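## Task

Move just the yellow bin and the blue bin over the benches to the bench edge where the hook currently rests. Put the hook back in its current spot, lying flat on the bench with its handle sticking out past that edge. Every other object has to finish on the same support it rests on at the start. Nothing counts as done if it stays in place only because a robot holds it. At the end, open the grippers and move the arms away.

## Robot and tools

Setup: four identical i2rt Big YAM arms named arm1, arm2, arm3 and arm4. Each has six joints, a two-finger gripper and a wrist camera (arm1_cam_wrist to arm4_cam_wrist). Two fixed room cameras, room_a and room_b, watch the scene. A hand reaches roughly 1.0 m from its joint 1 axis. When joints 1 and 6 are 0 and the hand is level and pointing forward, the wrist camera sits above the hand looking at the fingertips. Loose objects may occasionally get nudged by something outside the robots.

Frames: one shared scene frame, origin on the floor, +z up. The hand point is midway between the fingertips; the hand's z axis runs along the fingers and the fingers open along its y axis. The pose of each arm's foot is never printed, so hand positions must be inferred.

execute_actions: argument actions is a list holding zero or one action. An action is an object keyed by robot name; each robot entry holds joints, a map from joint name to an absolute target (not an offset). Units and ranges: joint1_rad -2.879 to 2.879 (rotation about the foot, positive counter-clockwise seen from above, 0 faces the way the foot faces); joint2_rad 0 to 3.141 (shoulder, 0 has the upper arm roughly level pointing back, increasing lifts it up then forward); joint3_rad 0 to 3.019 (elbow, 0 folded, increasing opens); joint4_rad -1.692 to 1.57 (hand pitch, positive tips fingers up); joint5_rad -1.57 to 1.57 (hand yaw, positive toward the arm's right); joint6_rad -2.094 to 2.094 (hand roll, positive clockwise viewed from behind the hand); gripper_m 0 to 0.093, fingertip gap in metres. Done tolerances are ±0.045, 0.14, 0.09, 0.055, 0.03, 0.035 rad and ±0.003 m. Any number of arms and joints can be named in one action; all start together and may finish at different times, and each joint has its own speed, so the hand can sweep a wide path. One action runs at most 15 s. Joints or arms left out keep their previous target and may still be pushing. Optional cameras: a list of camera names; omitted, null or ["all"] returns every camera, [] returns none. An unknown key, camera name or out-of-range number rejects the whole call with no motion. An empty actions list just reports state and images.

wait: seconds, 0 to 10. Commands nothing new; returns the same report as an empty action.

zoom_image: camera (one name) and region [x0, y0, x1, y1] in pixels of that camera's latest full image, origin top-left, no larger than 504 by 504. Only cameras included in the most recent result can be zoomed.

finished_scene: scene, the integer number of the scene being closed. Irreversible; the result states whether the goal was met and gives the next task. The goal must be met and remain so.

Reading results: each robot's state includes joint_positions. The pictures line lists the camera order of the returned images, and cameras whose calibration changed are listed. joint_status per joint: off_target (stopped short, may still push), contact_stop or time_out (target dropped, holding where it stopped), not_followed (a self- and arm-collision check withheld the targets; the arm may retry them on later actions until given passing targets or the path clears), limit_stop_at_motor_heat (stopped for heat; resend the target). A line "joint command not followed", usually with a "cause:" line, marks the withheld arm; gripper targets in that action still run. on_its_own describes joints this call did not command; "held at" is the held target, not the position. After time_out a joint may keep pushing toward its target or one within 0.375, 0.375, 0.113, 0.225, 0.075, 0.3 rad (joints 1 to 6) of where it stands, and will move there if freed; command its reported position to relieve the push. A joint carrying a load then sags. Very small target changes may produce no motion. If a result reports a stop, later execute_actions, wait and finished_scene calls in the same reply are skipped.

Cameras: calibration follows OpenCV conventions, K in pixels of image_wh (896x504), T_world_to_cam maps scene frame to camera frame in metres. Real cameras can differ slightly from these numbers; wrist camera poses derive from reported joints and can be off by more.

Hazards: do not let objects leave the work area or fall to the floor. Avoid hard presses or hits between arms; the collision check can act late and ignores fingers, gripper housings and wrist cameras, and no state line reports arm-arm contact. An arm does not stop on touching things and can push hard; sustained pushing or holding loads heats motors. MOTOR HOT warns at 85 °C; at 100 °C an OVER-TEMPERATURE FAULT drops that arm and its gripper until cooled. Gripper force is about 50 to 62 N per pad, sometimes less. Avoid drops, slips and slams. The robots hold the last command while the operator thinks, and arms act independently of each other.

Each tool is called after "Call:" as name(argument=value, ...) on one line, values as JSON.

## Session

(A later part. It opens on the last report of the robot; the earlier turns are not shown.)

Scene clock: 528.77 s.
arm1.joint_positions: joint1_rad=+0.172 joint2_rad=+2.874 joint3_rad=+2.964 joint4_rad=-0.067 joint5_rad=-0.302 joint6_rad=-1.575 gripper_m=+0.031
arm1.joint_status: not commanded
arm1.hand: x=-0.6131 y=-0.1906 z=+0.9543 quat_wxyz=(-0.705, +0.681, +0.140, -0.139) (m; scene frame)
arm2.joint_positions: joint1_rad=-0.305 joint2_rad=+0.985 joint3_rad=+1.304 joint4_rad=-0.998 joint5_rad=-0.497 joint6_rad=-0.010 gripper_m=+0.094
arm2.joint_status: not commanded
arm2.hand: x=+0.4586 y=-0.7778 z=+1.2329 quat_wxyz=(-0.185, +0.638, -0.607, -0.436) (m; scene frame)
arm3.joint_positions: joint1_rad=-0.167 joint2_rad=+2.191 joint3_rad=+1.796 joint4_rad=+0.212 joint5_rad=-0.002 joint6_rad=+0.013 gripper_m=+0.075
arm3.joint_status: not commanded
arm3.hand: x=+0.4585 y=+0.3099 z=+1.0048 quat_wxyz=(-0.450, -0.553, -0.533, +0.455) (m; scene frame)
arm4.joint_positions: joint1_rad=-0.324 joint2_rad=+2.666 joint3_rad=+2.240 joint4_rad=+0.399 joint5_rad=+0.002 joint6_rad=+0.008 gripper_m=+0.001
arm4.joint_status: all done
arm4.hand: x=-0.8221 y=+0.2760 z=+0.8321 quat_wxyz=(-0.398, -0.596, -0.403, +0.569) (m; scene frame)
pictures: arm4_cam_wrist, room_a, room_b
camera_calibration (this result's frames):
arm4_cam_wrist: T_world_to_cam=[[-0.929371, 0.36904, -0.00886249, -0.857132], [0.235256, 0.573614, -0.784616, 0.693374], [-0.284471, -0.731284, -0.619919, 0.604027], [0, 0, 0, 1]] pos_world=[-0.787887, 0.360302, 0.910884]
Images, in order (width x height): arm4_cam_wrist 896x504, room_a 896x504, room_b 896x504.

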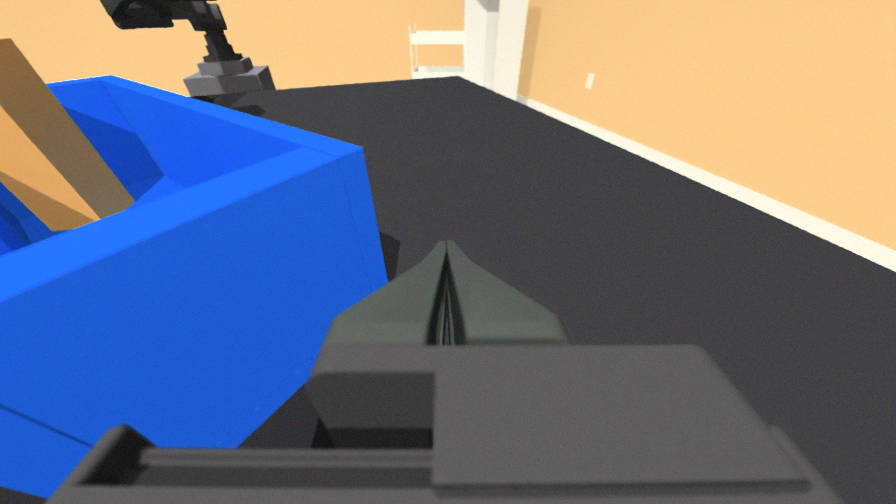

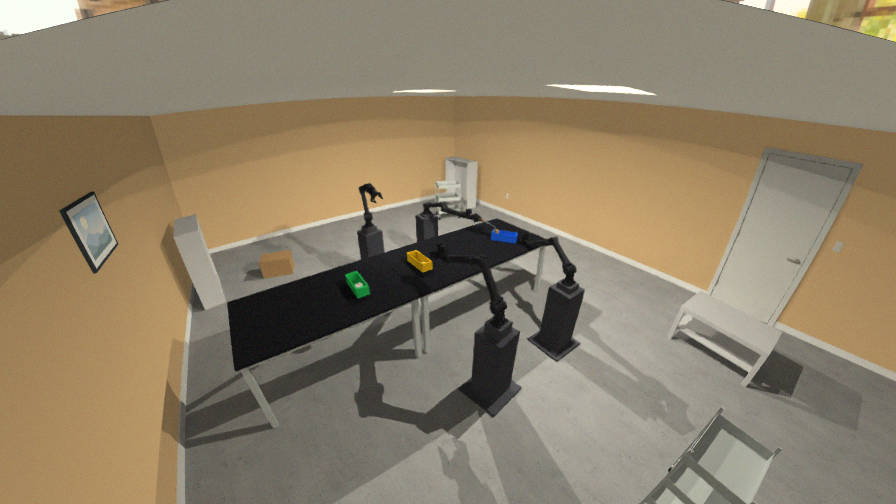

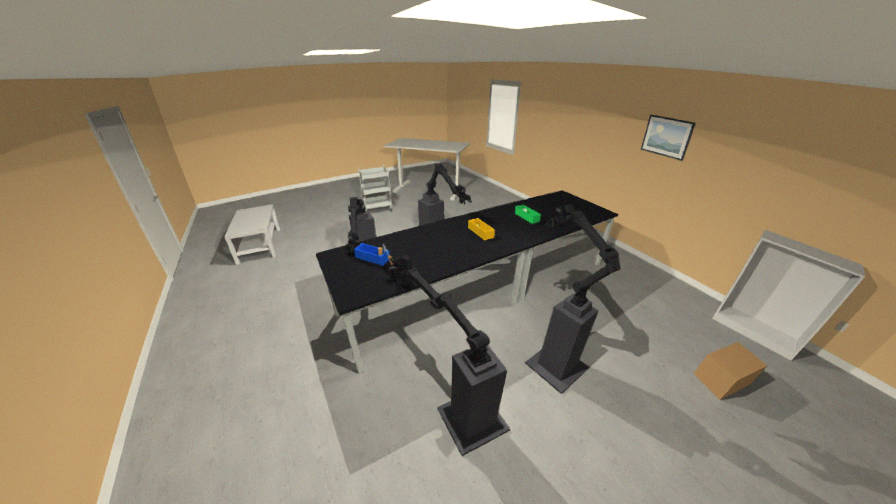

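Call:
execute_actions(actions=[])

Scene clock: 551.10 s.
arm1.joint_positions: joint1_rad=+0.172 joint2_rad=+2.874 joint3_rad=+2.964 joint4_rad=-0.067 joint5_rad=-0.302 joint6_rad=-1.575 gripper_m=+0.031
arm1.joint_status: not commanded
arm1.hand: x=-0.6131 y=-0.1906 z=+0.9543 quat_wxyz=(-0.705, +0.681, +0.140, -0.139) (m; scene frame)
arm2.joint_positions: joint1_rad=-0.305 joint2_rad=+0.985 joint3_rad=+1.304 joint4_rad=-0.998 joint5_rad=-0.497 joint6_rad=-0.010 gripper_m=+0.094
arm2.joint_status: not commanded
arm2.hand: x=+0.4586 y=-0.7778 z=+1.2329 quat_wxyz=(-0.185, +0.638, -0.607, -0.436) (m; scene frame)
arm3.joint_positions: joint1_rad=-0.167 joint2_rad=+2.191 joint3_rad=+1.796 joint4_rad=+0.212 joint5_rad=-0.002 joint6_rad=+0.013 gripper_m=+0.075
arm3.joint_status: not commanded
arm3.hand: x=+0.4585 y=+0.3099 z=+1.0048 quat_wxyz=(-0.450, -0.553, -0.533, +0.455) (m; scene frame)
arm4.joint_positions: joint1_rad=-0.324 joint2_rad=+2.666 joint3_rad=+2.240 joint4_rad=+0.399 joint5_rad=+0.002 joint6_rad=+0.008 gripper_m=+0.001
arm4.joint_status: all done
arm4.hand: x=-0.8221 y=+0.2760 z=+0.8321 quat_wxyz=(-0.398, -0.596, -0.403, +0.569) (m; scene frame)
pictures: arm1_cam_wrist, arm2_cam_wrist, arm3_cam_wrist, arm4_cam_wrist, room_a, room_b
camera_calibration (this result's frames):
arm1_cam_wrist: T_world_to_cam=[[-0.00528477, -0.0238388, 0.999702, -0.96445], [0.974596, -0.223968, -0.000188671, 0.560637], [0.223906, 0.974305, 0.0244168, 0.426022], [0, 0, 0, 1]] pos_world=[-0.646881, -0.312502, 0.953866]
arm2_cam_wrist: T_world_to_cam=[[0.933493, 0.207139, -0.292718, 0.0934048], [0.113903, -0.945295, -0.305686, -0.40456], [-0.340024, 0.252014, -0.90602, 1.59693], [0, 0, 0, 1]] pos_world=[0.501883, -0.804225, 1.35052]
arm3_cam_wrist: T_world_to_cam=[[-0.999811, 0.0109708, -0.0160263, 0.472653], [0.0190848, 0.707998, -0.705957, 0.482485], [0.00360165, -0.706129, -0.708074, 1.05052], [0, 0, 0, 1]] pos_world=[0.459572, 0.395017, 1.09203]
arm4_cam_wrist: T_world_to_cam=[[-0.929371, 0.36904, -0.00886249, -0.857132], [0.235256, 0.573614, -0.784616, 0.693374], [-0.284471, -0.731284, -0.619919, 0.604027], [0, 0, 0, 1]] pos_world=[-0.787887, 0.360302, 0.910884]
Images, in order (width x height): arm1_cam_wrist 896x504, arm2_cam_wrist 896x504, arm3_cam_wrist 896x504, arm4_cam_wrist 896x504, room_a 896x504, room_b 896x504.

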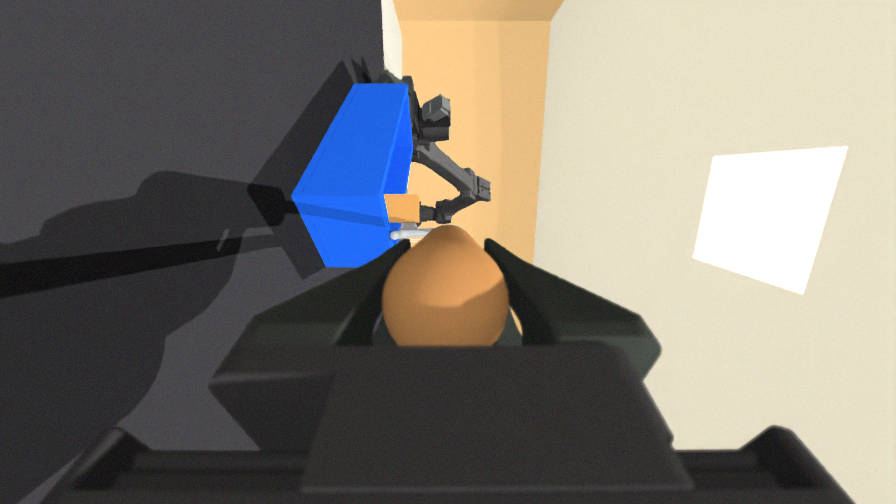

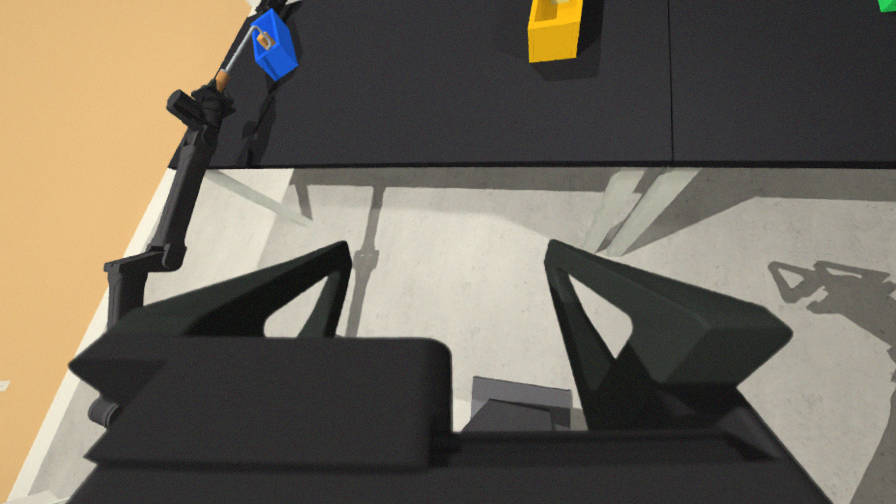

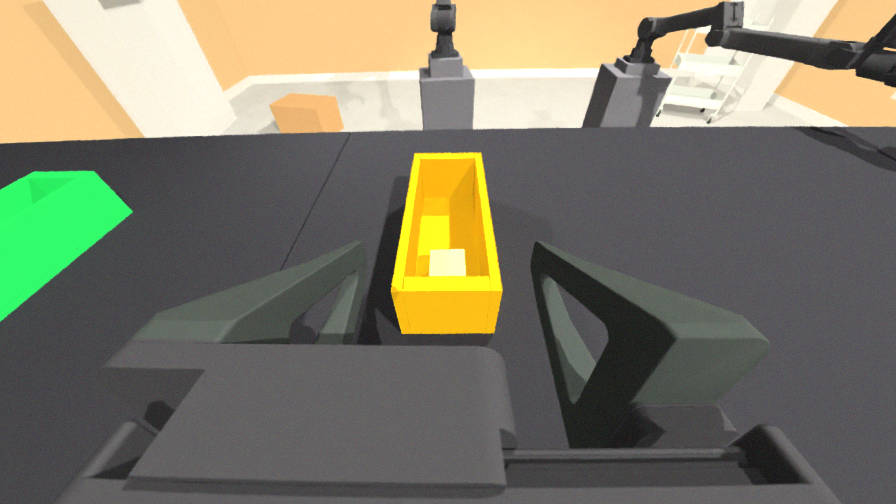

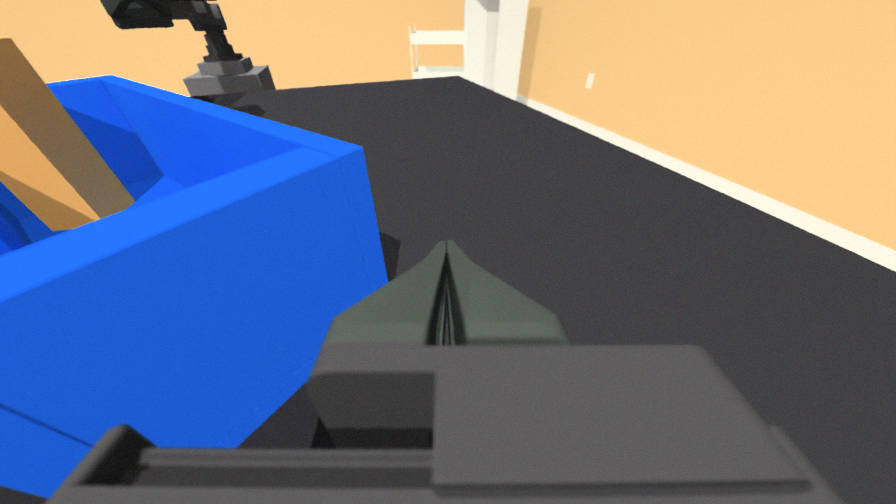

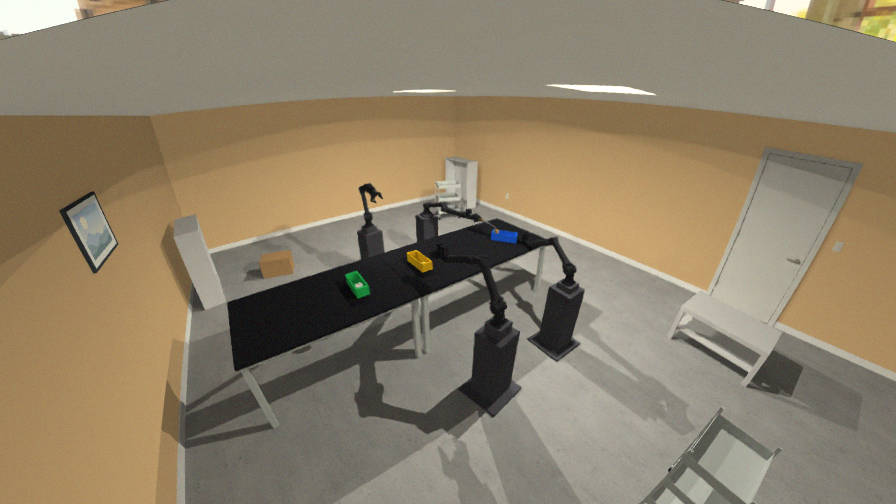

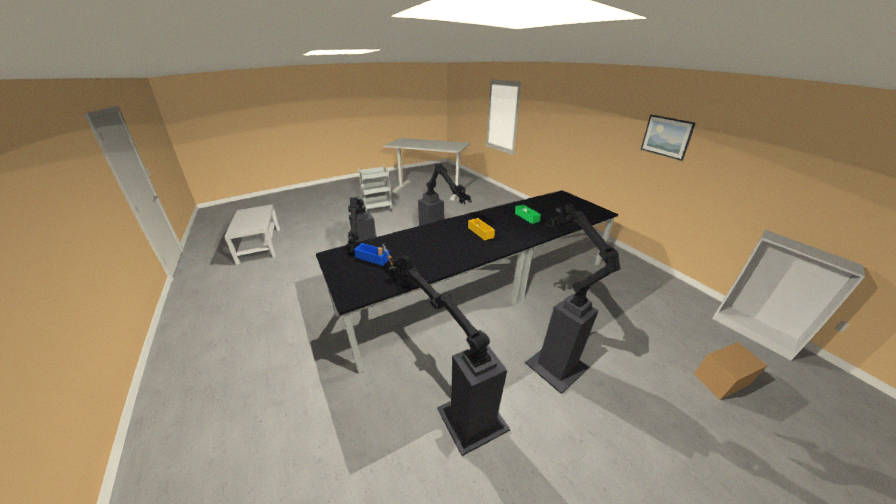

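Call:
zoom_image(camera="arm2_cam_wrist", region=[180, 0, 340, 110])

Call:
zoom_image(camera="arm1_cam_wrist", region=[280, 60, 520, 290])

Region (180, 0, 340, 110) of arm2_cam_wrist's 896x504 image, scaled by 3.150, with more detail than that image has; it fills the top 346 rows of this view, and the rest is white.

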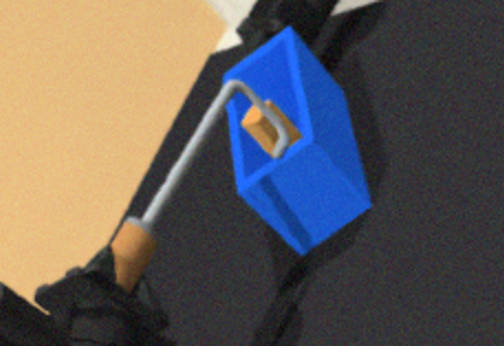

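Region (280, 60, 520, 290) of arm1_cam_wrist's 896x504 image, scaled by 2.100, with more detail than that image has; it fills the top 483 rows of this view, and the rest is white.

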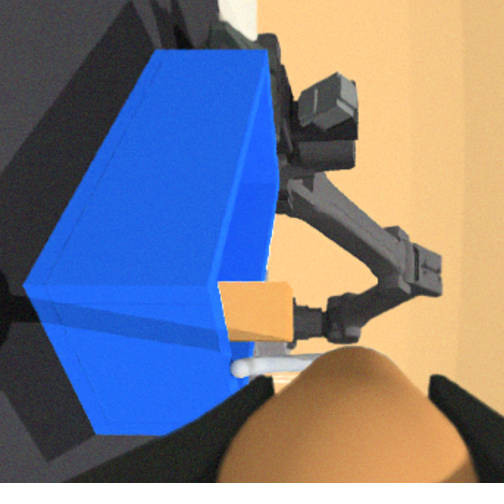

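Call:
execute_actions(actions=[{"arm4":{"joints":{"joint1_rad":-0.22}}}], cameras=["arm1_cam_wrist","arm2_cam_wrist","arm4_cam_wrist"])

Call:
zoom_image(camera="arm2_cam_wrist", region=[180, 0, 340, 110])

Scene clock: 564.43 s.
arm1.joint_positions: joint1_rad=+0.172 joint2_rad=+2.884 joint3_rad=+2.964 joint4_rad=-0.070 joint5_rad=-0.298 joint6_rad=-1.556 gripper_m=+0.031
arm1.joint_status: not commanded
arm1.hand: x=-0.6127 y=-0.1896 z=+0.9428 quat_wxyz=(-0.699, +0.688, +0.132, -0.145) (m; scene frame)
arm2.joint_positions: joint1_rad=-0.305 joint2_rad=+0.985 joint3_rad=+1.304 joint4_rad=-0.998 joint5_rad=-0.497 joint6_rad=-0.010 gripper_m=+0.094
arm2.joint_status: not commanded
arm2.hand: x=+0.4586 y=-0.7778 z=+1.2329 quat_wxyz=(-0.185, +0.638, -0.607, -0.436) (m; scene frame)
arm3.joint_positions: joint1_rad=-0.167 joint2_rad=+2.191 joint3_rad=+1.796 joint4_rad=+0.212 joint5_rad=-0.002 joint6_rad=+0.013 gripper_m=+0.075
arm3.joint_status: not commanded
arm3.hand: x=+0.4585 y=+0.3099 z=+1.0048 quat_wxyz=(-0.450, -0.553, -0.533, +0.455) (m; scene frame)
arm4.joint_positions: joint1_rad=-0.210 joint2_rad=+2.666 joint3_rad=+2.240 joint4_rad=+0.399 joint5_rad=+0.003 joint6_rad=+0.008 gripper_m=+0.001
arm4.joint_status: all done
arm4.hand: x=-0.7154 y=+0.2420 z=+0.8330 quat_wxyz=(-0.430, -0.572, -0.436, +0.546) (m; scene frame)
pictures: arm1_cam_wrist, arm2_cam_wrist, arm4_cam_wrist
camera_calibration (this result's frames):
arm1_cam_wrist: T_world_to_cam=[[0.0110168, -0.00242617, 0.999936, -0.939085], [0.973865, -0.226848, -0.01128, 0.569961], [0.226861, 0.973927, -0.000136389, 0.450064], [0, 0, 0, 1]] pos_world=[-0.646821, -0.311313, 0.945516]
arm2_cam_wrist: T_world_to_cam=[[0.933493, 0.207139, -0.292718, 0.0934048], [0.113903, -0.945295, -0.305686, -0.40456], [-0.340024, 0.252014, -0.90602, 1.59693], [0, 0, 0, 1]] pos_world=[0.501883, -0.804225, 1.35052]
arm4_cam_wrist: T_world_to_cam=[[-0.965126, 0.2616, -0.00985989, -0.744169], [0.169471, 0.59564, -0.785171, 0.636552], [-0.199527, -0.75946, -0.619201, 0.677079], [0, 0, 0, 1]] pos_world=[-0.690998, 0.329733, 0.911712]
Images, in order (width x height): arm1_cam_wrist 896x504, arm2_cam_wrist 896x504, arm4_cam_wrist 896x504.

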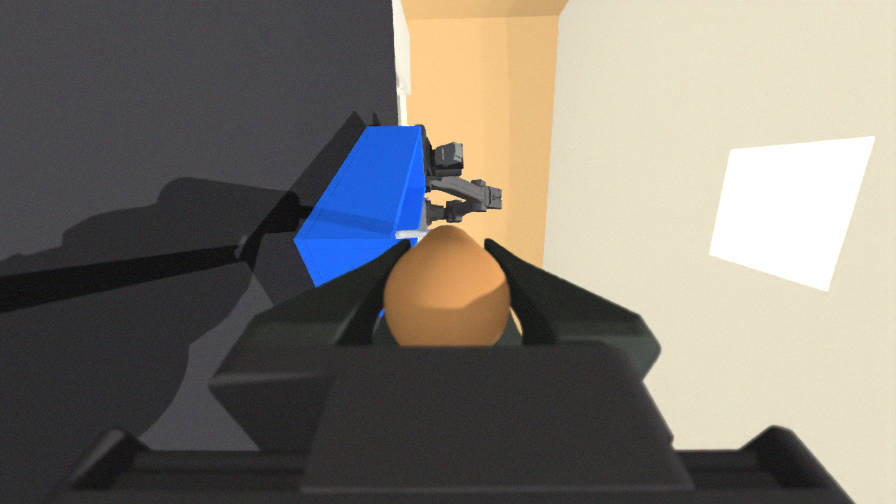

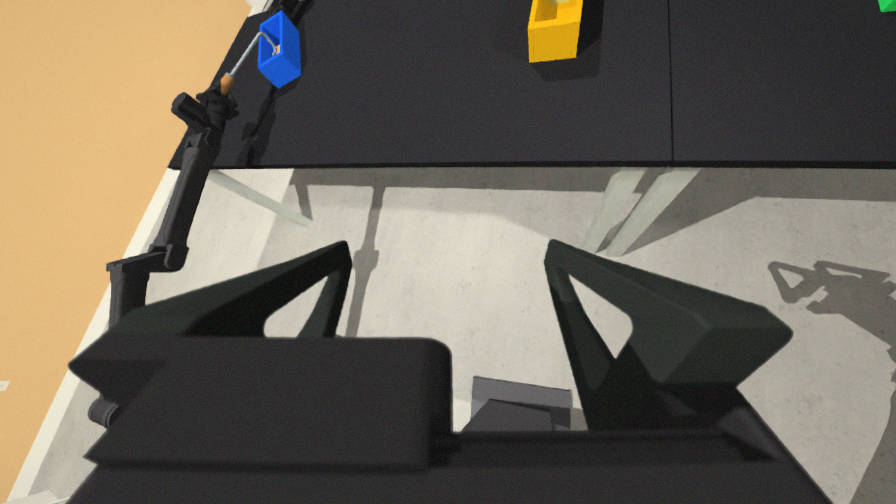

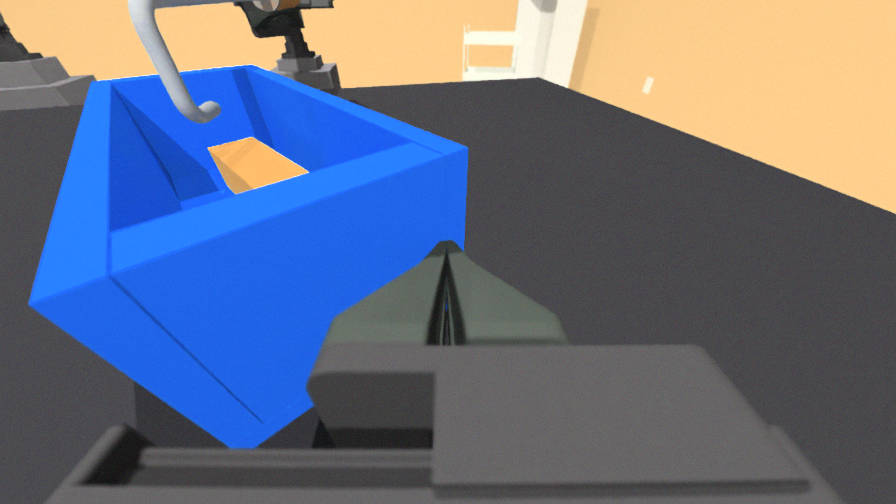

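Region (180, 0, 340, 110) of arm2_cam_wrist's 896x504 image, scaled by 3.150, with more detail than that image has; it fills the top 346 rows of this view, and the rest is white.

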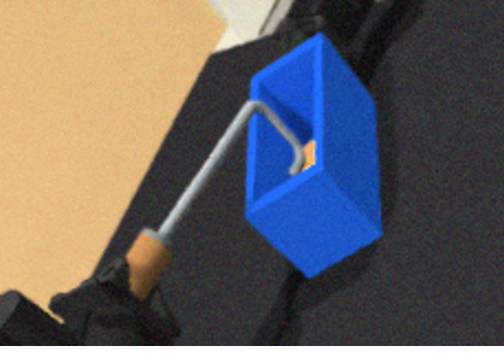

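Call:
execute_actions(actions=[{"arm1":{"joints":{"joint2_rad":2.935}}}], cameras=["arm2_cam_wrist","arm4_cam_wrist"])

Call:
zoom_image(camera="arm2_cam_wrist", region=[180, 0, 340, 110])

Scene clock: 580.47 s.
arm1.joint_positions: joint1_rad=+0.172 joint2_rad=+2.910 joint3_rad=+2.964 joint4_rad=-0.065 joint5_rad=-0.300 joint6_rad=-1.577 gripper_m=+0.031
arm1.joint_status: all done
arm1.hand: x=-0.6136 y=-0.1882 z=+0.9180 quat_wxyz=(-0.693, +0.694, +0.138, -0.139) (m; scene frame)
arm2.joint_positions: joint1_rad=-0.305 joint2_rad=+0.985 joint3_rad=+1.304 joint4_rad=-0.998 joint5_rad=-0.497 joint6_rad=-0.010 gripper_m=+0.094
arm2.joint_status: not commanded
arm2.hand: x=+0.4586 y=-0.7778 z=+1.2329 quat_wxyz=(-0.185, +0.638, -0.607, -0.436) (m; scene frame)
arm3.joint_positions: joint1_rad=-0.167 joint2_rad=+2.191 joint3_rad=+1.796 joint4_rad=+0.212 joint5_rad=-0.002 joint6_rad=+0.013 gripper_m=+0.075
arm3.joint_status: not commanded
arm3.hand: x=+0.4585 y=+0.3099 z=+1.0048 quat_wxyz=(-0.450, -0.553, -0.533, +0.455) (m; scene frame)
arm4.joint_positions: joint1_rad=-0.210 joint2_rad=+2.666 joint3_rad=+2.240 joint4_rad=+0.399 joint5_rad=+0.003 joint6_rad=+0.008 gripper_m=+0.001
arm4.joint_status: not commanded
arm4.hand: x=-0.7154 y=+0.2420 z=+0.8330 quat_wxyz=(-0.430, -0.572, -0.436, +0.546) (m; scene frame)
pictures: arm2_cam_wrist, arm4_cam_wrist
camera_calibration (this result's frames):
arm2_cam_wrist: T_world_to_cam=[[0.933493, 0.207139, -0.292718, 0.0934048], [0.113903, -0.945295, -0.305686, -0.40456], [-0.340024, 0.252014, -0.90602, 1.59693], [0, 0, 0, 1]] pos_world=[0.501883, -0.804225, 1.35052]
arm4_cam_wrist: T_world_to_cam=[[-0.965126, 0.2616, -0.00985989, -0.744169], [0.169471, 0.59564, -0.785171, 0.636552], [-0.199527, -0.75946, -0.619201, 0.677079], [0, 0, 0, 1]] pos_world=[-0.690998, 0.329733, 0.911712]
Images, in order (width x height): arm2_cam_wrist 896x504, arm4_cam_wrist 896x504.

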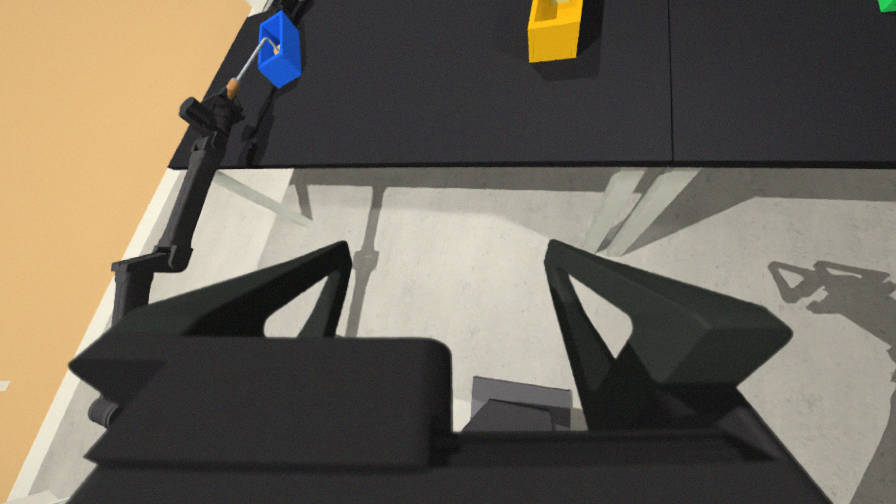

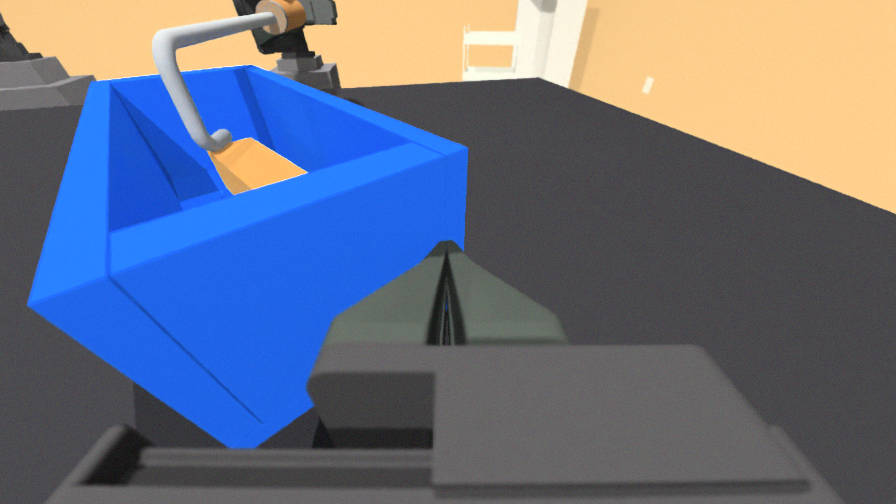

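Region (180, 0, 340, 110) of arm2_cam_wrist's 896x504 image, scaled by 3.150, with more detail than that image has; it fills the top 346 rows of this view, and the rest is white.

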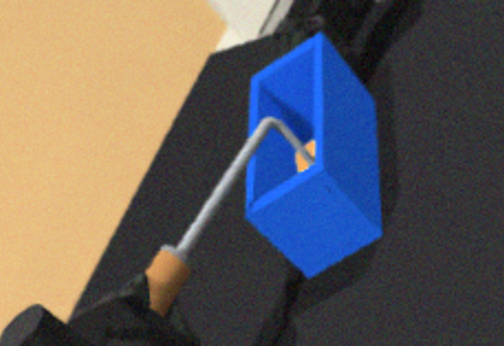

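Call:
execute_actions(actions=[{"arm1":{"joints":{"joint2_rad":2.752,"joint3_rad":2.72}}}], cameras=["arm2_cam_wrist","arm4_cam_wrist"])

Scene clock: 619.10 s.
arm1.joint_positions: joint1_rad=+0.172 joint2_rad=+2.760 joint3_rad=+2.741 joint4_rad=-0.064 joint5_rad=-0.300 joint6_rad=-1.588 gripper_m=+0.031
arm1.joint_status: all done
arm1.hand: x=-0.6128 y=-0.1961 z=+0.9307 quat_wxyz=(-0.668, +0.717, +0.140, -0.138) (m; scene frame)
arm2.joint_positions: joint1_rad=-0.305 joint2_rad=+0.985 joint3_rad=+1.304 joint4_rad=-0.998 joint5_rad=-0.497 joint6_rad=-0.010 gripper_m=+0.094
arm2.joint_status: not commanded
arm2.hand: x=+0.4586 y=-0.7778 z=+1.2329 quat_wxyz=(-0.185, +0.638, -0.607, -0.436) (m; scene frame)
arm3.joint_positions: joint1_rad=-0.167 joint2_rad=+2.191 joint3_rad=+1.796 joint4_rad=+0.212 joint5_rad=-0.002 joint6_rad=+0.013 gripper_m=+0.075
arm3.joint_status: not commanded
arm3.hand: x=+0.4585 y=+0.3099 z=+1.0048 quat_wxyz=(-0.450, -0.553, -0.533, +0.455) (m; scene frame)
arm4.joint_positions: joint1_rad=-0.210 joint2_rad=+2.666 joint3_rad=+2.240 joint4_rad=+0.399 joint5_rad=+0.003 joint6_rad=+0.008 gripper_m=+0.001
arm4.joint_status: not commanded
arm4.hand: x=-0.7154 y=+0.2420 z=+0.8330 quat_wxyz=(-0.430, -0.572, -0.436, +0.546) (m; scene frame)
pictures: arm2_cam_wrist, arm4_cam_wrist
camera_calibration (this result's frames):
arm2_cam_wrist: T_world_to_cam=[[0.933493, 0.207139, -0.292718, 0.0934048], [0.113903, -0.945295, -0.305686, -0.40456], [-0.340024, 0.252014, -0.90602, 1.59693], [0, 0, 0, 1]] pos_world=[0.501883, -0.804225, 1.35052]
arm4_cam_wrist: T_world_to_cam=[[-0.965126, 0.2616, -0.00985989, -0.744169], [0.169471, 0.59564, -0.785171, 0.636552], [-0.199527, -0.75946, -0.619201, 0.677079], [0, 0, 0, 1]] pos_world=[-0.690998, 0.329733, 0.911712]
Images, in order (width x height): arm2_cam_wrist 896x504, arm4_cam_wrist 896x504.

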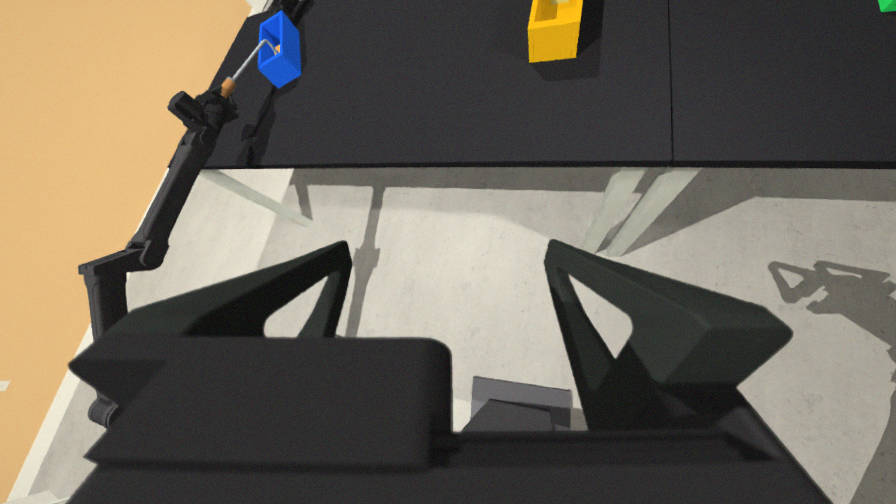

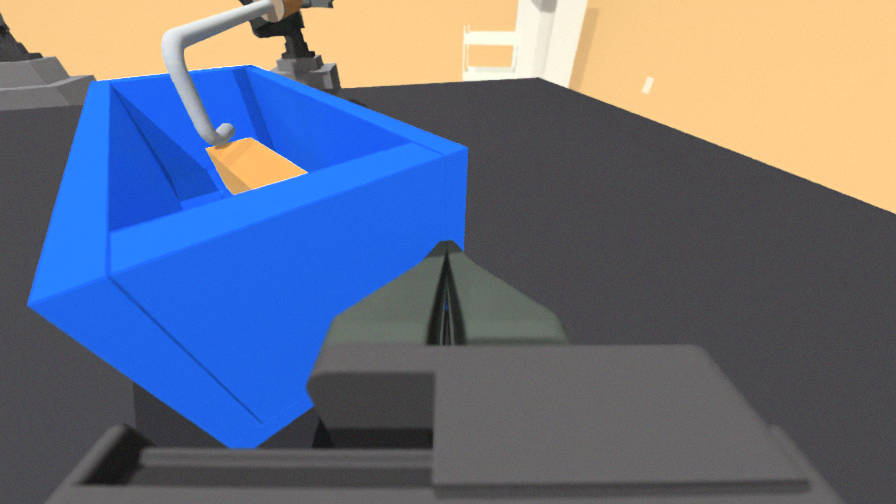

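Call:
execute_actions(actions=[{"arm1":{"joints":{"joint2_rad":2.655,"joint3_rad":2.57}}}], cameras=["arm4_cam_wrist"])

Scene clock: 623.13 s.
arm1.joint_positions: joint1_rad=+0.172 joint2_rad=+2.665 joint3_rad=+2.573 joint4_rad=-0.059 joint5_rad=-0.298 joint6_rad=-1.574 gripper_m=+0.031
arm1.joint_status: all done
arm1.hand: x=-0.6115 y=-0.2084 z=+0.9220 quat_wxyz=(-0.642, +0.741, +0.132, -0.145) (m; scene frame)
arm2.joint_positions: joint1_rad=-0.305 joint2_rad=+0.985 joint3_rad=+1.304 joint4_rad=-0.998 joint5_rad=-0.497 joint6_rad=-0.010 gripper_m=+0.094
arm2.joint_status: not commanded
arm2.hand: x=+0.4586 y=-0.7778 z=+1.2329 quat_wxyz=(-0.185, +0.638, -0.607, -0.436) (m; scene frame)
arm3.joint_positions: joint1_rad=-0.167 joint2_rad=+2.191 joint3_rad=+1.796 joint4_rad=+0.212 joint5_rad=-0.002 joint6_rad=+0.013 gripper_m=+0.075
arm3.joint_status: not commanded
arm3.hand: x=+0.4585 y=+0.3099 z=+1.0048 quat_wxyz=(-0.450, -0.553, -0.533, +0.455) (m; scene frame)
arm4.joint_positions: joint1_rad=-0.210 joint2_rad=+2.666 joint3_rad=+2.240 joint4_rad=+0.399 joint5_rad=+0.003 joint6_rad=+0.008 gripper_m=+0.001
arm4.joint_status: not commanded
arm4.hand: x=-0.7154 y=+0.2420 z=+0.8330 quat_wxyz=(-0.430, -0.572, -0.436, +0.546) (m; scene frame)
pictures: arm4_cam_wrist
camera_calibration (this result's frames):
arm4_cam_wrist: T_world_to_cam=[[-0.965126, 0.2616, -0.00985989, -0.744169], [0.169471, 0.59564, -0.785171, 0.636552], [-0.199527, -0.75946, -0.619201, 0.677079], [0, 0, 0, 1]] pos_world=[-0.690998, 0.329733, 0.911712]
Images, in order (width x height): arm4_cam_wrist 896x504.

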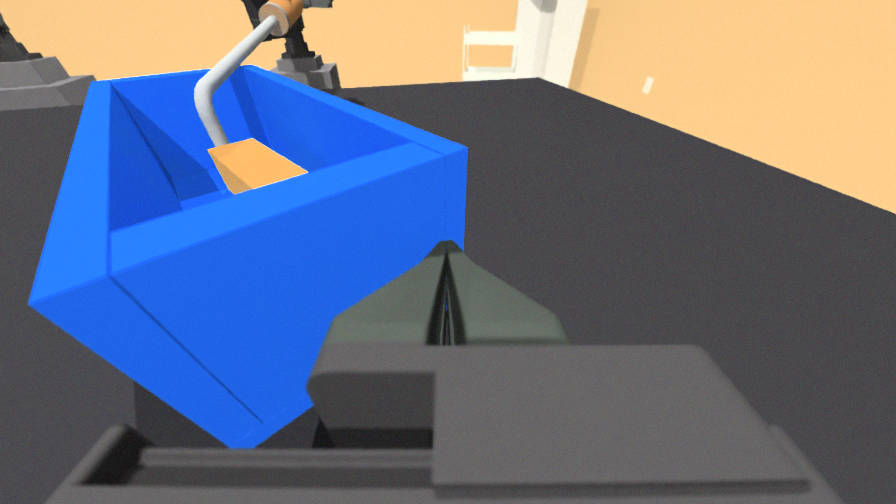

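Call:
execute_actions(actions=[{"arm1":{"joints":{"joint2_rad":2.512,"joint3_rad":2.372}}}], cameras=["arm4_cam_wrist"])

Scene clock: 628.77 s.
arm1.joint_positions: joint1_rad=+0.172 joint2_rad=+2.536 joint3_rad=+2.385 joint4_rad=-0.059 joint5_rad=-0.299 joint6_rad=-1.574 gripper_m=+0.031
arm1.joint_status: all done
arm1.hand: x=-0.6093 y=-0.2313 z=+0.9315 quat_wxyz=(-0.620, +0.760, +0.130, -0.147) (m; scene frame)
arm2.joint_positions: joint1_rad=-0.305 joint2_rad=+0.985 joint3_rad=+1.304 joint4_rad=-0.998 joint5_rad=-0.497 joint6_rad=-0.010 gripper_m=+0.094
arm2.joint_status: not commanded
arm2.hand: x=+0.4586 y=-0.7778 z=+1.2329 quat_wxyz=(-0.185, +0.638, -0.607, -0.436) (m; scene frame)
arm3.joint_positions: joint1_rad=-0.167 joint2_rad=+2.191 joint3_rad=+1.796 joint4_rad=+0.212 joint5_rad=-0.002 joint6_rad=+0.013 gripper_m=+0.075
arm3.joint_status: not commanded
arm3.hand: x=+0.4585 y=+0.3099 z=+1.0048 quat_wxyz=(-0.450, -0.553, -0.533, +0.455) (m; scene frame)
arm4.joint_positions: joint1_rad=-0.210 joint2_rad=+2.666 joint3_rad=+2.240 joint4_rad=+0.399 joint5_rad=+0.003 joint6_rad=+0.008 gripper_m=+0.001
arm4.joint_status: not commanded
arm4.hand: x=-0.7154 y=+0.2420 z=+0.8330 quat_wxyz=(-0.430, -0.572, -0.436, +0.546) (m; scene frame)
pictures: arm4_cam_wrist
camera_calibration (this result's frames):
arm4_cam_wrist: T_world_to_cam=[[-0.965126, 0.2616, -0.00985989, -0.744169], [0.169471, 0.59564, -0.785171, 0.636552], [-0.199527, -0.75946, -0.619201, 0.677079], [0, 0, 0, 1]] pos_world=[-0.690998, 0.329733, 0.911712]
Images, in order (width x height): arm4_cam_wrist 896x504.

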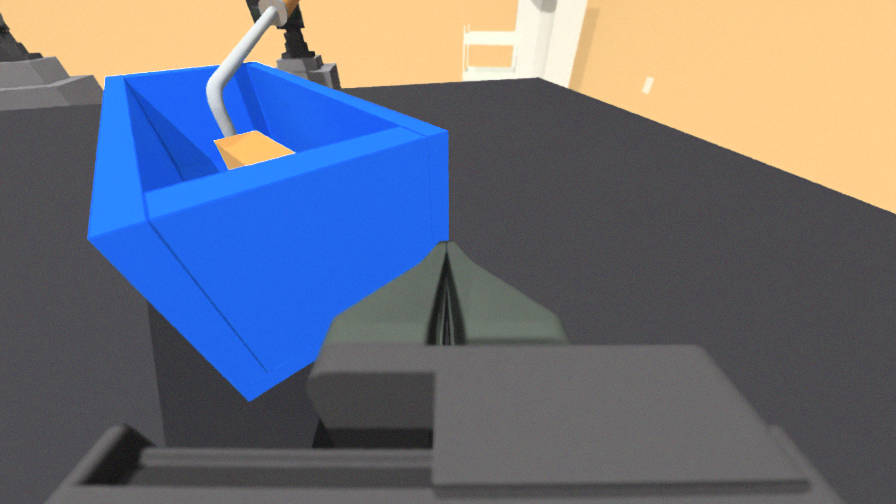

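Call:
execute_actions(actions=[{"arm1":{"joints":{"joint2_rad":2.352,"joint3_rad":2.15}},"arm4":{"joints":{"joint2_rad":2.45,"joint3_rad":2.1,"joint4_rad":0.2,"joint1_rad":-0.12}}}], cameras=["arm4_cam_wrist","arm2_cam_wrist"])

Scene clock: 634.60 s.
arm1.joint_positions: joint1_rad=+0.172 joint2_rad=+2.378 joint3_rad=+2.161 joint4_rad=-0.059 joint5_rad=-0.299 joint6_rad=-1.571 gripper_m=+0.031
arm1.joint_status: all done
arm1.hand: x=-0.6056 y=-0.2691 z=+0.9442 quat_wxyz=(-0.594, +0.781, +0.126, -0.149) (m; scene frame)
arm2.joint_positions: joint1_rad=-0.305 joint2_rad=+0.985 joint3_rad=+1.304 joint4_rad=-0.998 joint5_rad=-0.497 joint6_rad=-0.010 gripper_m=+0.094
arm2.joint_status: not commanded
arm2.hand: x=+0.4586 y=-0.7778 z=+1.2329 quat_wxyz=(-0.185, +0.638, -0.607, -0.436) (m; scene frame)
arm3.joint_positions: joint1_rad=-0.167 joint2_rad=+2.191 joint3_rad=+1.796 joint4_rad=+0.212 joint5_rad=-0.002 joint6_rad=+0.013 gripper_m=+0.075
arm3.joint_status: not commanded
arm3.hand: x=+0.4585 y=+0.3099 z=+1.0048 quat_wxyz=(-0.450, -0.553, -0.533, +0.455) (m; scene frame)
arm4.joint_positions: joint1_rad=-0.109 joint2_rad=+2.429 joint3_rad=+2.108 joint4_rad=+0.209 joint5_rad=+0.002 joint6_rad=+0.008 gripper_m=+0.001
arm4.joint_status: all done
arm4.hand: x=-0.6157 y=+0.2451 z=+0.9333 quat_wxyz=(-0.437, -0.571, -0.483, +0.500) (m; scene frame)
pictures: arm2_cam_wrist, arm4_cam_wrist
camera_calibration (this result's frames):
arm2_cam_wrist: T_world_to_cam=[[0.933493, 0.207139, -0.292718, 0.0934048], [0.113903, -0.945295, -0.305686, -0.40456], [-0.340024, 0.252014, -0.90602, 1.59693], [0, 0, 0, 1]] pos_world=[0.501883, -0.804225, 1.35052]
arm4_cam_wrist: T_world_to_cam=[[-0.986716, 0.162171, -0.00959374, -0.636934], [0.117689, 0.672861, -0.730348, 0.594585], [-0.111986, -0.721775, -0.683008, 0.865575], [0, 0, 0, 1]] pos_world=[-0.601517, 0.32797, 1.01934]
Images, in order (width x height): arm2_cam_wrist 896x504, arm4_cam_wrist 896x504.

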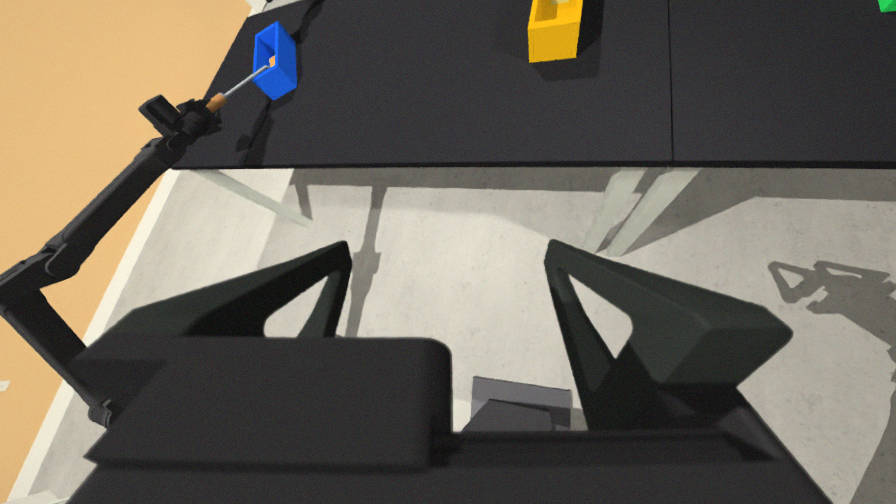

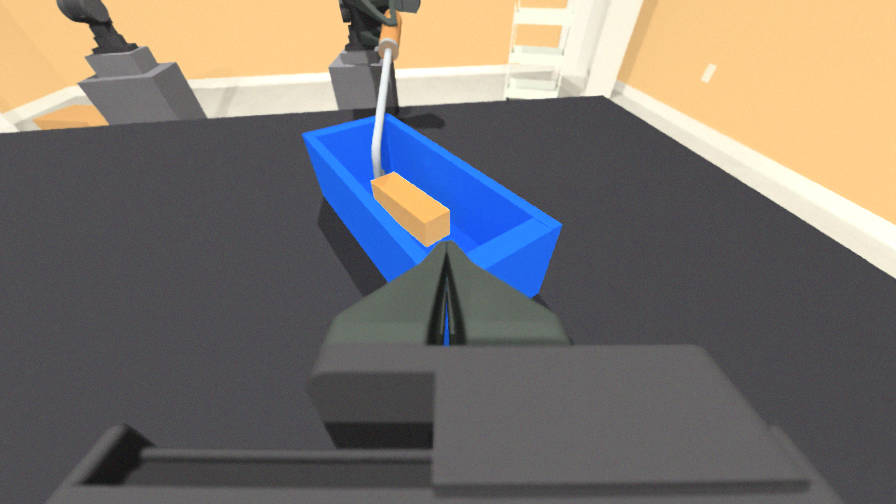

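Call:
execute_actions(actions=[{"arm1":{"joints":{"joint2_rad":2.158,"joint3_rad":1.888}}}], cameras=["arm4_cam_wrist","arm2_cam_wrist"])

Scene clock: 638.93 s.
arm1.joint_positions: joint1_rad=+0.172 joint2_rad=+2.185 joint3_rad=+1.896 joint4_rad=-0.061 joint5_rad=-0.300 joint6_rad=-1.569 gripper_m=+0.031
arm1.joint_status: all done
arm1.hand: x=-0.5999 y=-0.3281 z=+0.9577 quat_wxyz=(-0.564, +0.803, +0.122, -0.152) (m; scene frame)
arm2.joint_positions: joint1_rad=-0.305 joint2_rad=+0.985 joint3_rad=+1.304 joint4_rad=-0.998 joint5_rad=-0.497 joint6_rad=-0.010 gripper_m=+0.094
arm2.joint_status: not commanded
arm2.hand: x=+0.4586 y=-0.7778 z=+1.2329 quat_wxyz=(-0.185, +0.638, -0.607, -0.436) (m; scene frame)
arm3.joint_positions: joint1_rad=-0.167 joint2_rad=+2.191 joint3_rad=+1.796 joint4_rad=+0.212 joint5_rad=-0.002 joint6_rad=+0.013 gripper_m=+0.075
arm3.joint_status: not commanded
arm3.hand: x=+0.4585 y=+0.3099 z=+1.0048 quat_wxyz=(-0.450, -0.553, -0.533, +0.455) (m; scene frame)
arm4.joint_positions: joint1_rad=-0.109 joint2_rad=+2.429 joint3_rad=+2.108 joint4_rad=+0.209 joint5_rad=+0.002 joint6_rad=+0.008 gripper_m=+0.001
arm4.joint_status: not commanded
arm4.hand: x=-0.6157 y=+0.2451 z=+0.9333 quat_wxyz=(-0.437, -0.571, -0.483, +0.500) (m; scene frame)
pictures: arm2_cam_wrist, arm4_cam_wrist
camera_calibration (this result's frames):
arm2_cam_wrist: T_world_to_cam=[[0.933493, 0.207139, -0.292718, 0.0934048], [0.113903, -0.945295, -0.305686, -0.40456], [-0.340024, 0.252014, -0.90602, 1.59693], [0, 0, 0, 1]] pos_world=[0.501883, -0.804225, 1.35052]
arm4_cam_wrist: T_world_to_cam=[[-0.986716, 0.162171, -0.00959374, -0.636934], [0.117689, 0.672861, -0.730348, 0.594585], [-0.111986, -0.721775, -0.683008, 0.865575], [0, 0, 0, 1]] pos_world=[-0.601517, 0.32797, 1.01934]
Images, in order (width x height): arm2_cam_wrist 896x504, arm4_cam_wrist 896x504.

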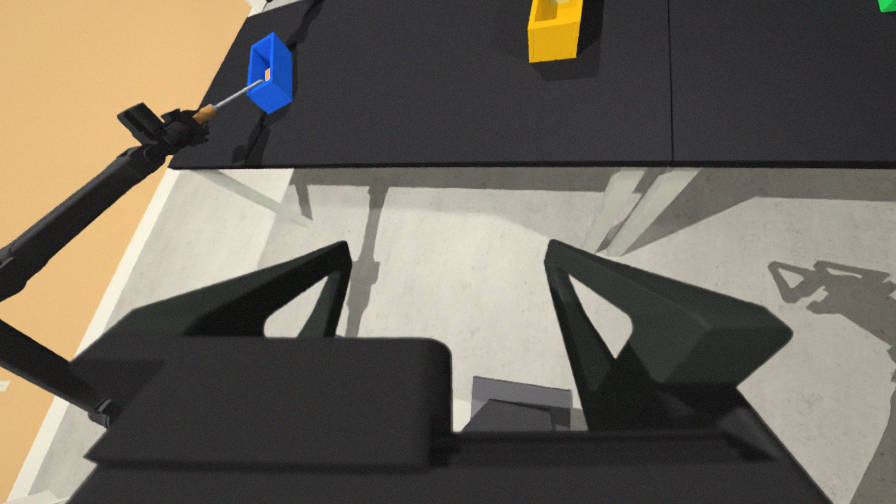

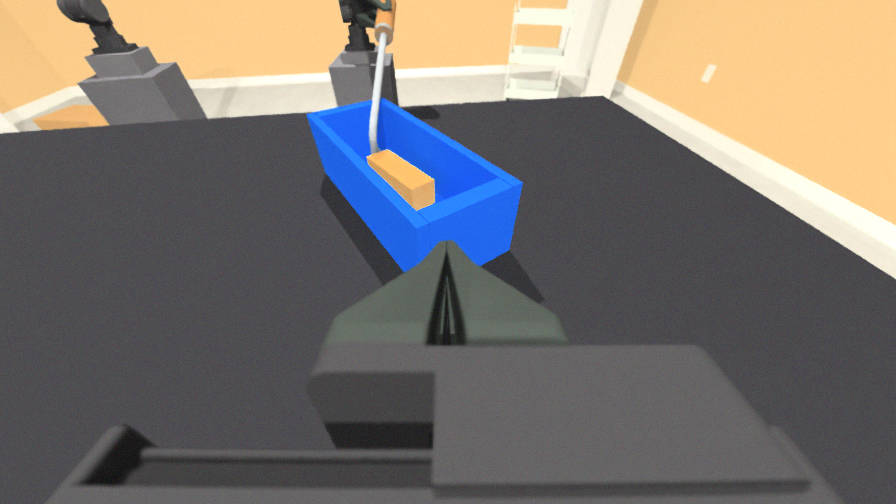

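Call:
execute_actions(actions=[{"arm1":{"joints":{"joint2_rad":1.947,"joint3_rad":1.617}}}], cameras=["arm4_cam_wrist","arm2_cam_wrist"])

Call:
zoom_image(camera="arm2_cam_wrist", region=[120, 20, 360, 190])

Scene clock: 645.47 s.
arm1.joint_positions: joint1_rad=+0.172 joint2_rad=+1.975 joint3_rad=+1.620 joint4_rad=-0.064 joint5_rad=-0.300 joint6_rad=-1.567 gripper_m=+0.031
arm1.joint_status: all done
arm1.hand: x=-0.5925 y=-0.4043 z=+0.9699 quat_wxyz=(-0.536, +0.822, +0.118, -0.154) (m; scene frame)
arm2.joint_positions: joint1_rad=-0.305 joint2_rad=+0.985 joint3_rad=+1.304 joint4_rad=-0.998 joint5_rad=-0.497 joint6_rad=-0.010 gripper_m=+0.094
arm2.joint_status: not commanded
arm2.hand: x=+0.4586 y=-0.7778 z=+1.2329 quat_wxyz=(-0.185, +0.638, -0.607, -0.436) (m; scene frame)
arm3.joint_positions: joint1_rad=-0.167 joint2_rad=+2.191 joint3_rad=+1.796 joint4_rad=+0.212 joint5_rad=-0.002 joint6_rad=+0.013 gripper_m=+0.075
arm3.joint_status: not commanded
arm3.hand: x=+0.4585 y=+0.3099 z=+1.0048 quat_wxyz=(-0.450, -0.553, -0.533, +0.455) (m; scene frame)
arm4.joint_positions: joint1_rad=-0.109 joint2_rad=+2.429 joint3_rad=+2.108 joint4_rad=+0.209 joint5_rad=+0.002 joint6_rad=+0.008 gripper_m=+0.001
arm4.joint_status: not commanded
arm4.hand: x=-0.6157 y=+0.2451 z=+0.9333 quat_wxyz=(-0.437, -0.571, -0.483, +0.500) (m; scene frame)
pictures: arm2_cam_wrist, arm4_cam_wrist
camera_calibration (this result's frames):
arm2_cam_wrist: T_world_to_cam=[[0.933493, 0.207139, -0.292718, 0.0934048], [0.113903, -0.945295, -0.305686, -0.40456], [-0.340024, 0.252014, -0.90602, 1.59693], [0, 0, 0, 1]] pos_world=[0.501883, -0.804225, 1.35052]
arm4_cam_wrist: T_world_to_cam=[[-0.986716, 0.162171, -0.00959374, -0.636934], [0.117689, 0.672861, -0.730348, 0.594585], [-0.111986, -0.721775, -0.683008, 0.865575], [0, 0, 0, 1]] pos_world=[-0.601517, 0.32797, 1.01934]
Images, in order (width x height): arm2_cam_wrist 896x504, arm4_cam_wrist 896x504.

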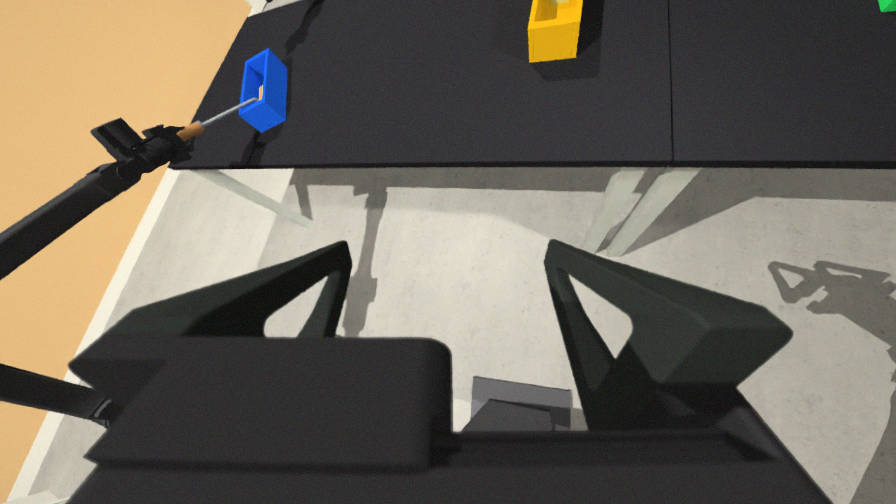

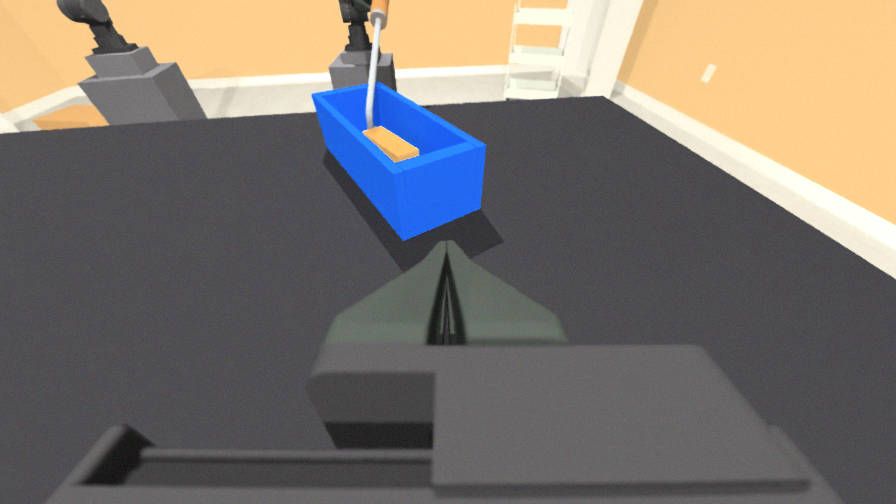

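Region (120, 20, 360, 190) of arm2_cam_wrist's 896x504 image, scaled by 2.100, with more detail than that image has; it fills the top 357 rows of this view, and the rest is white.

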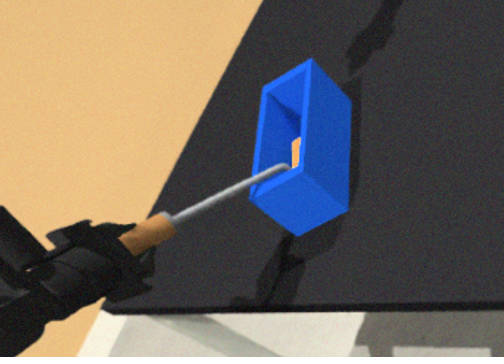

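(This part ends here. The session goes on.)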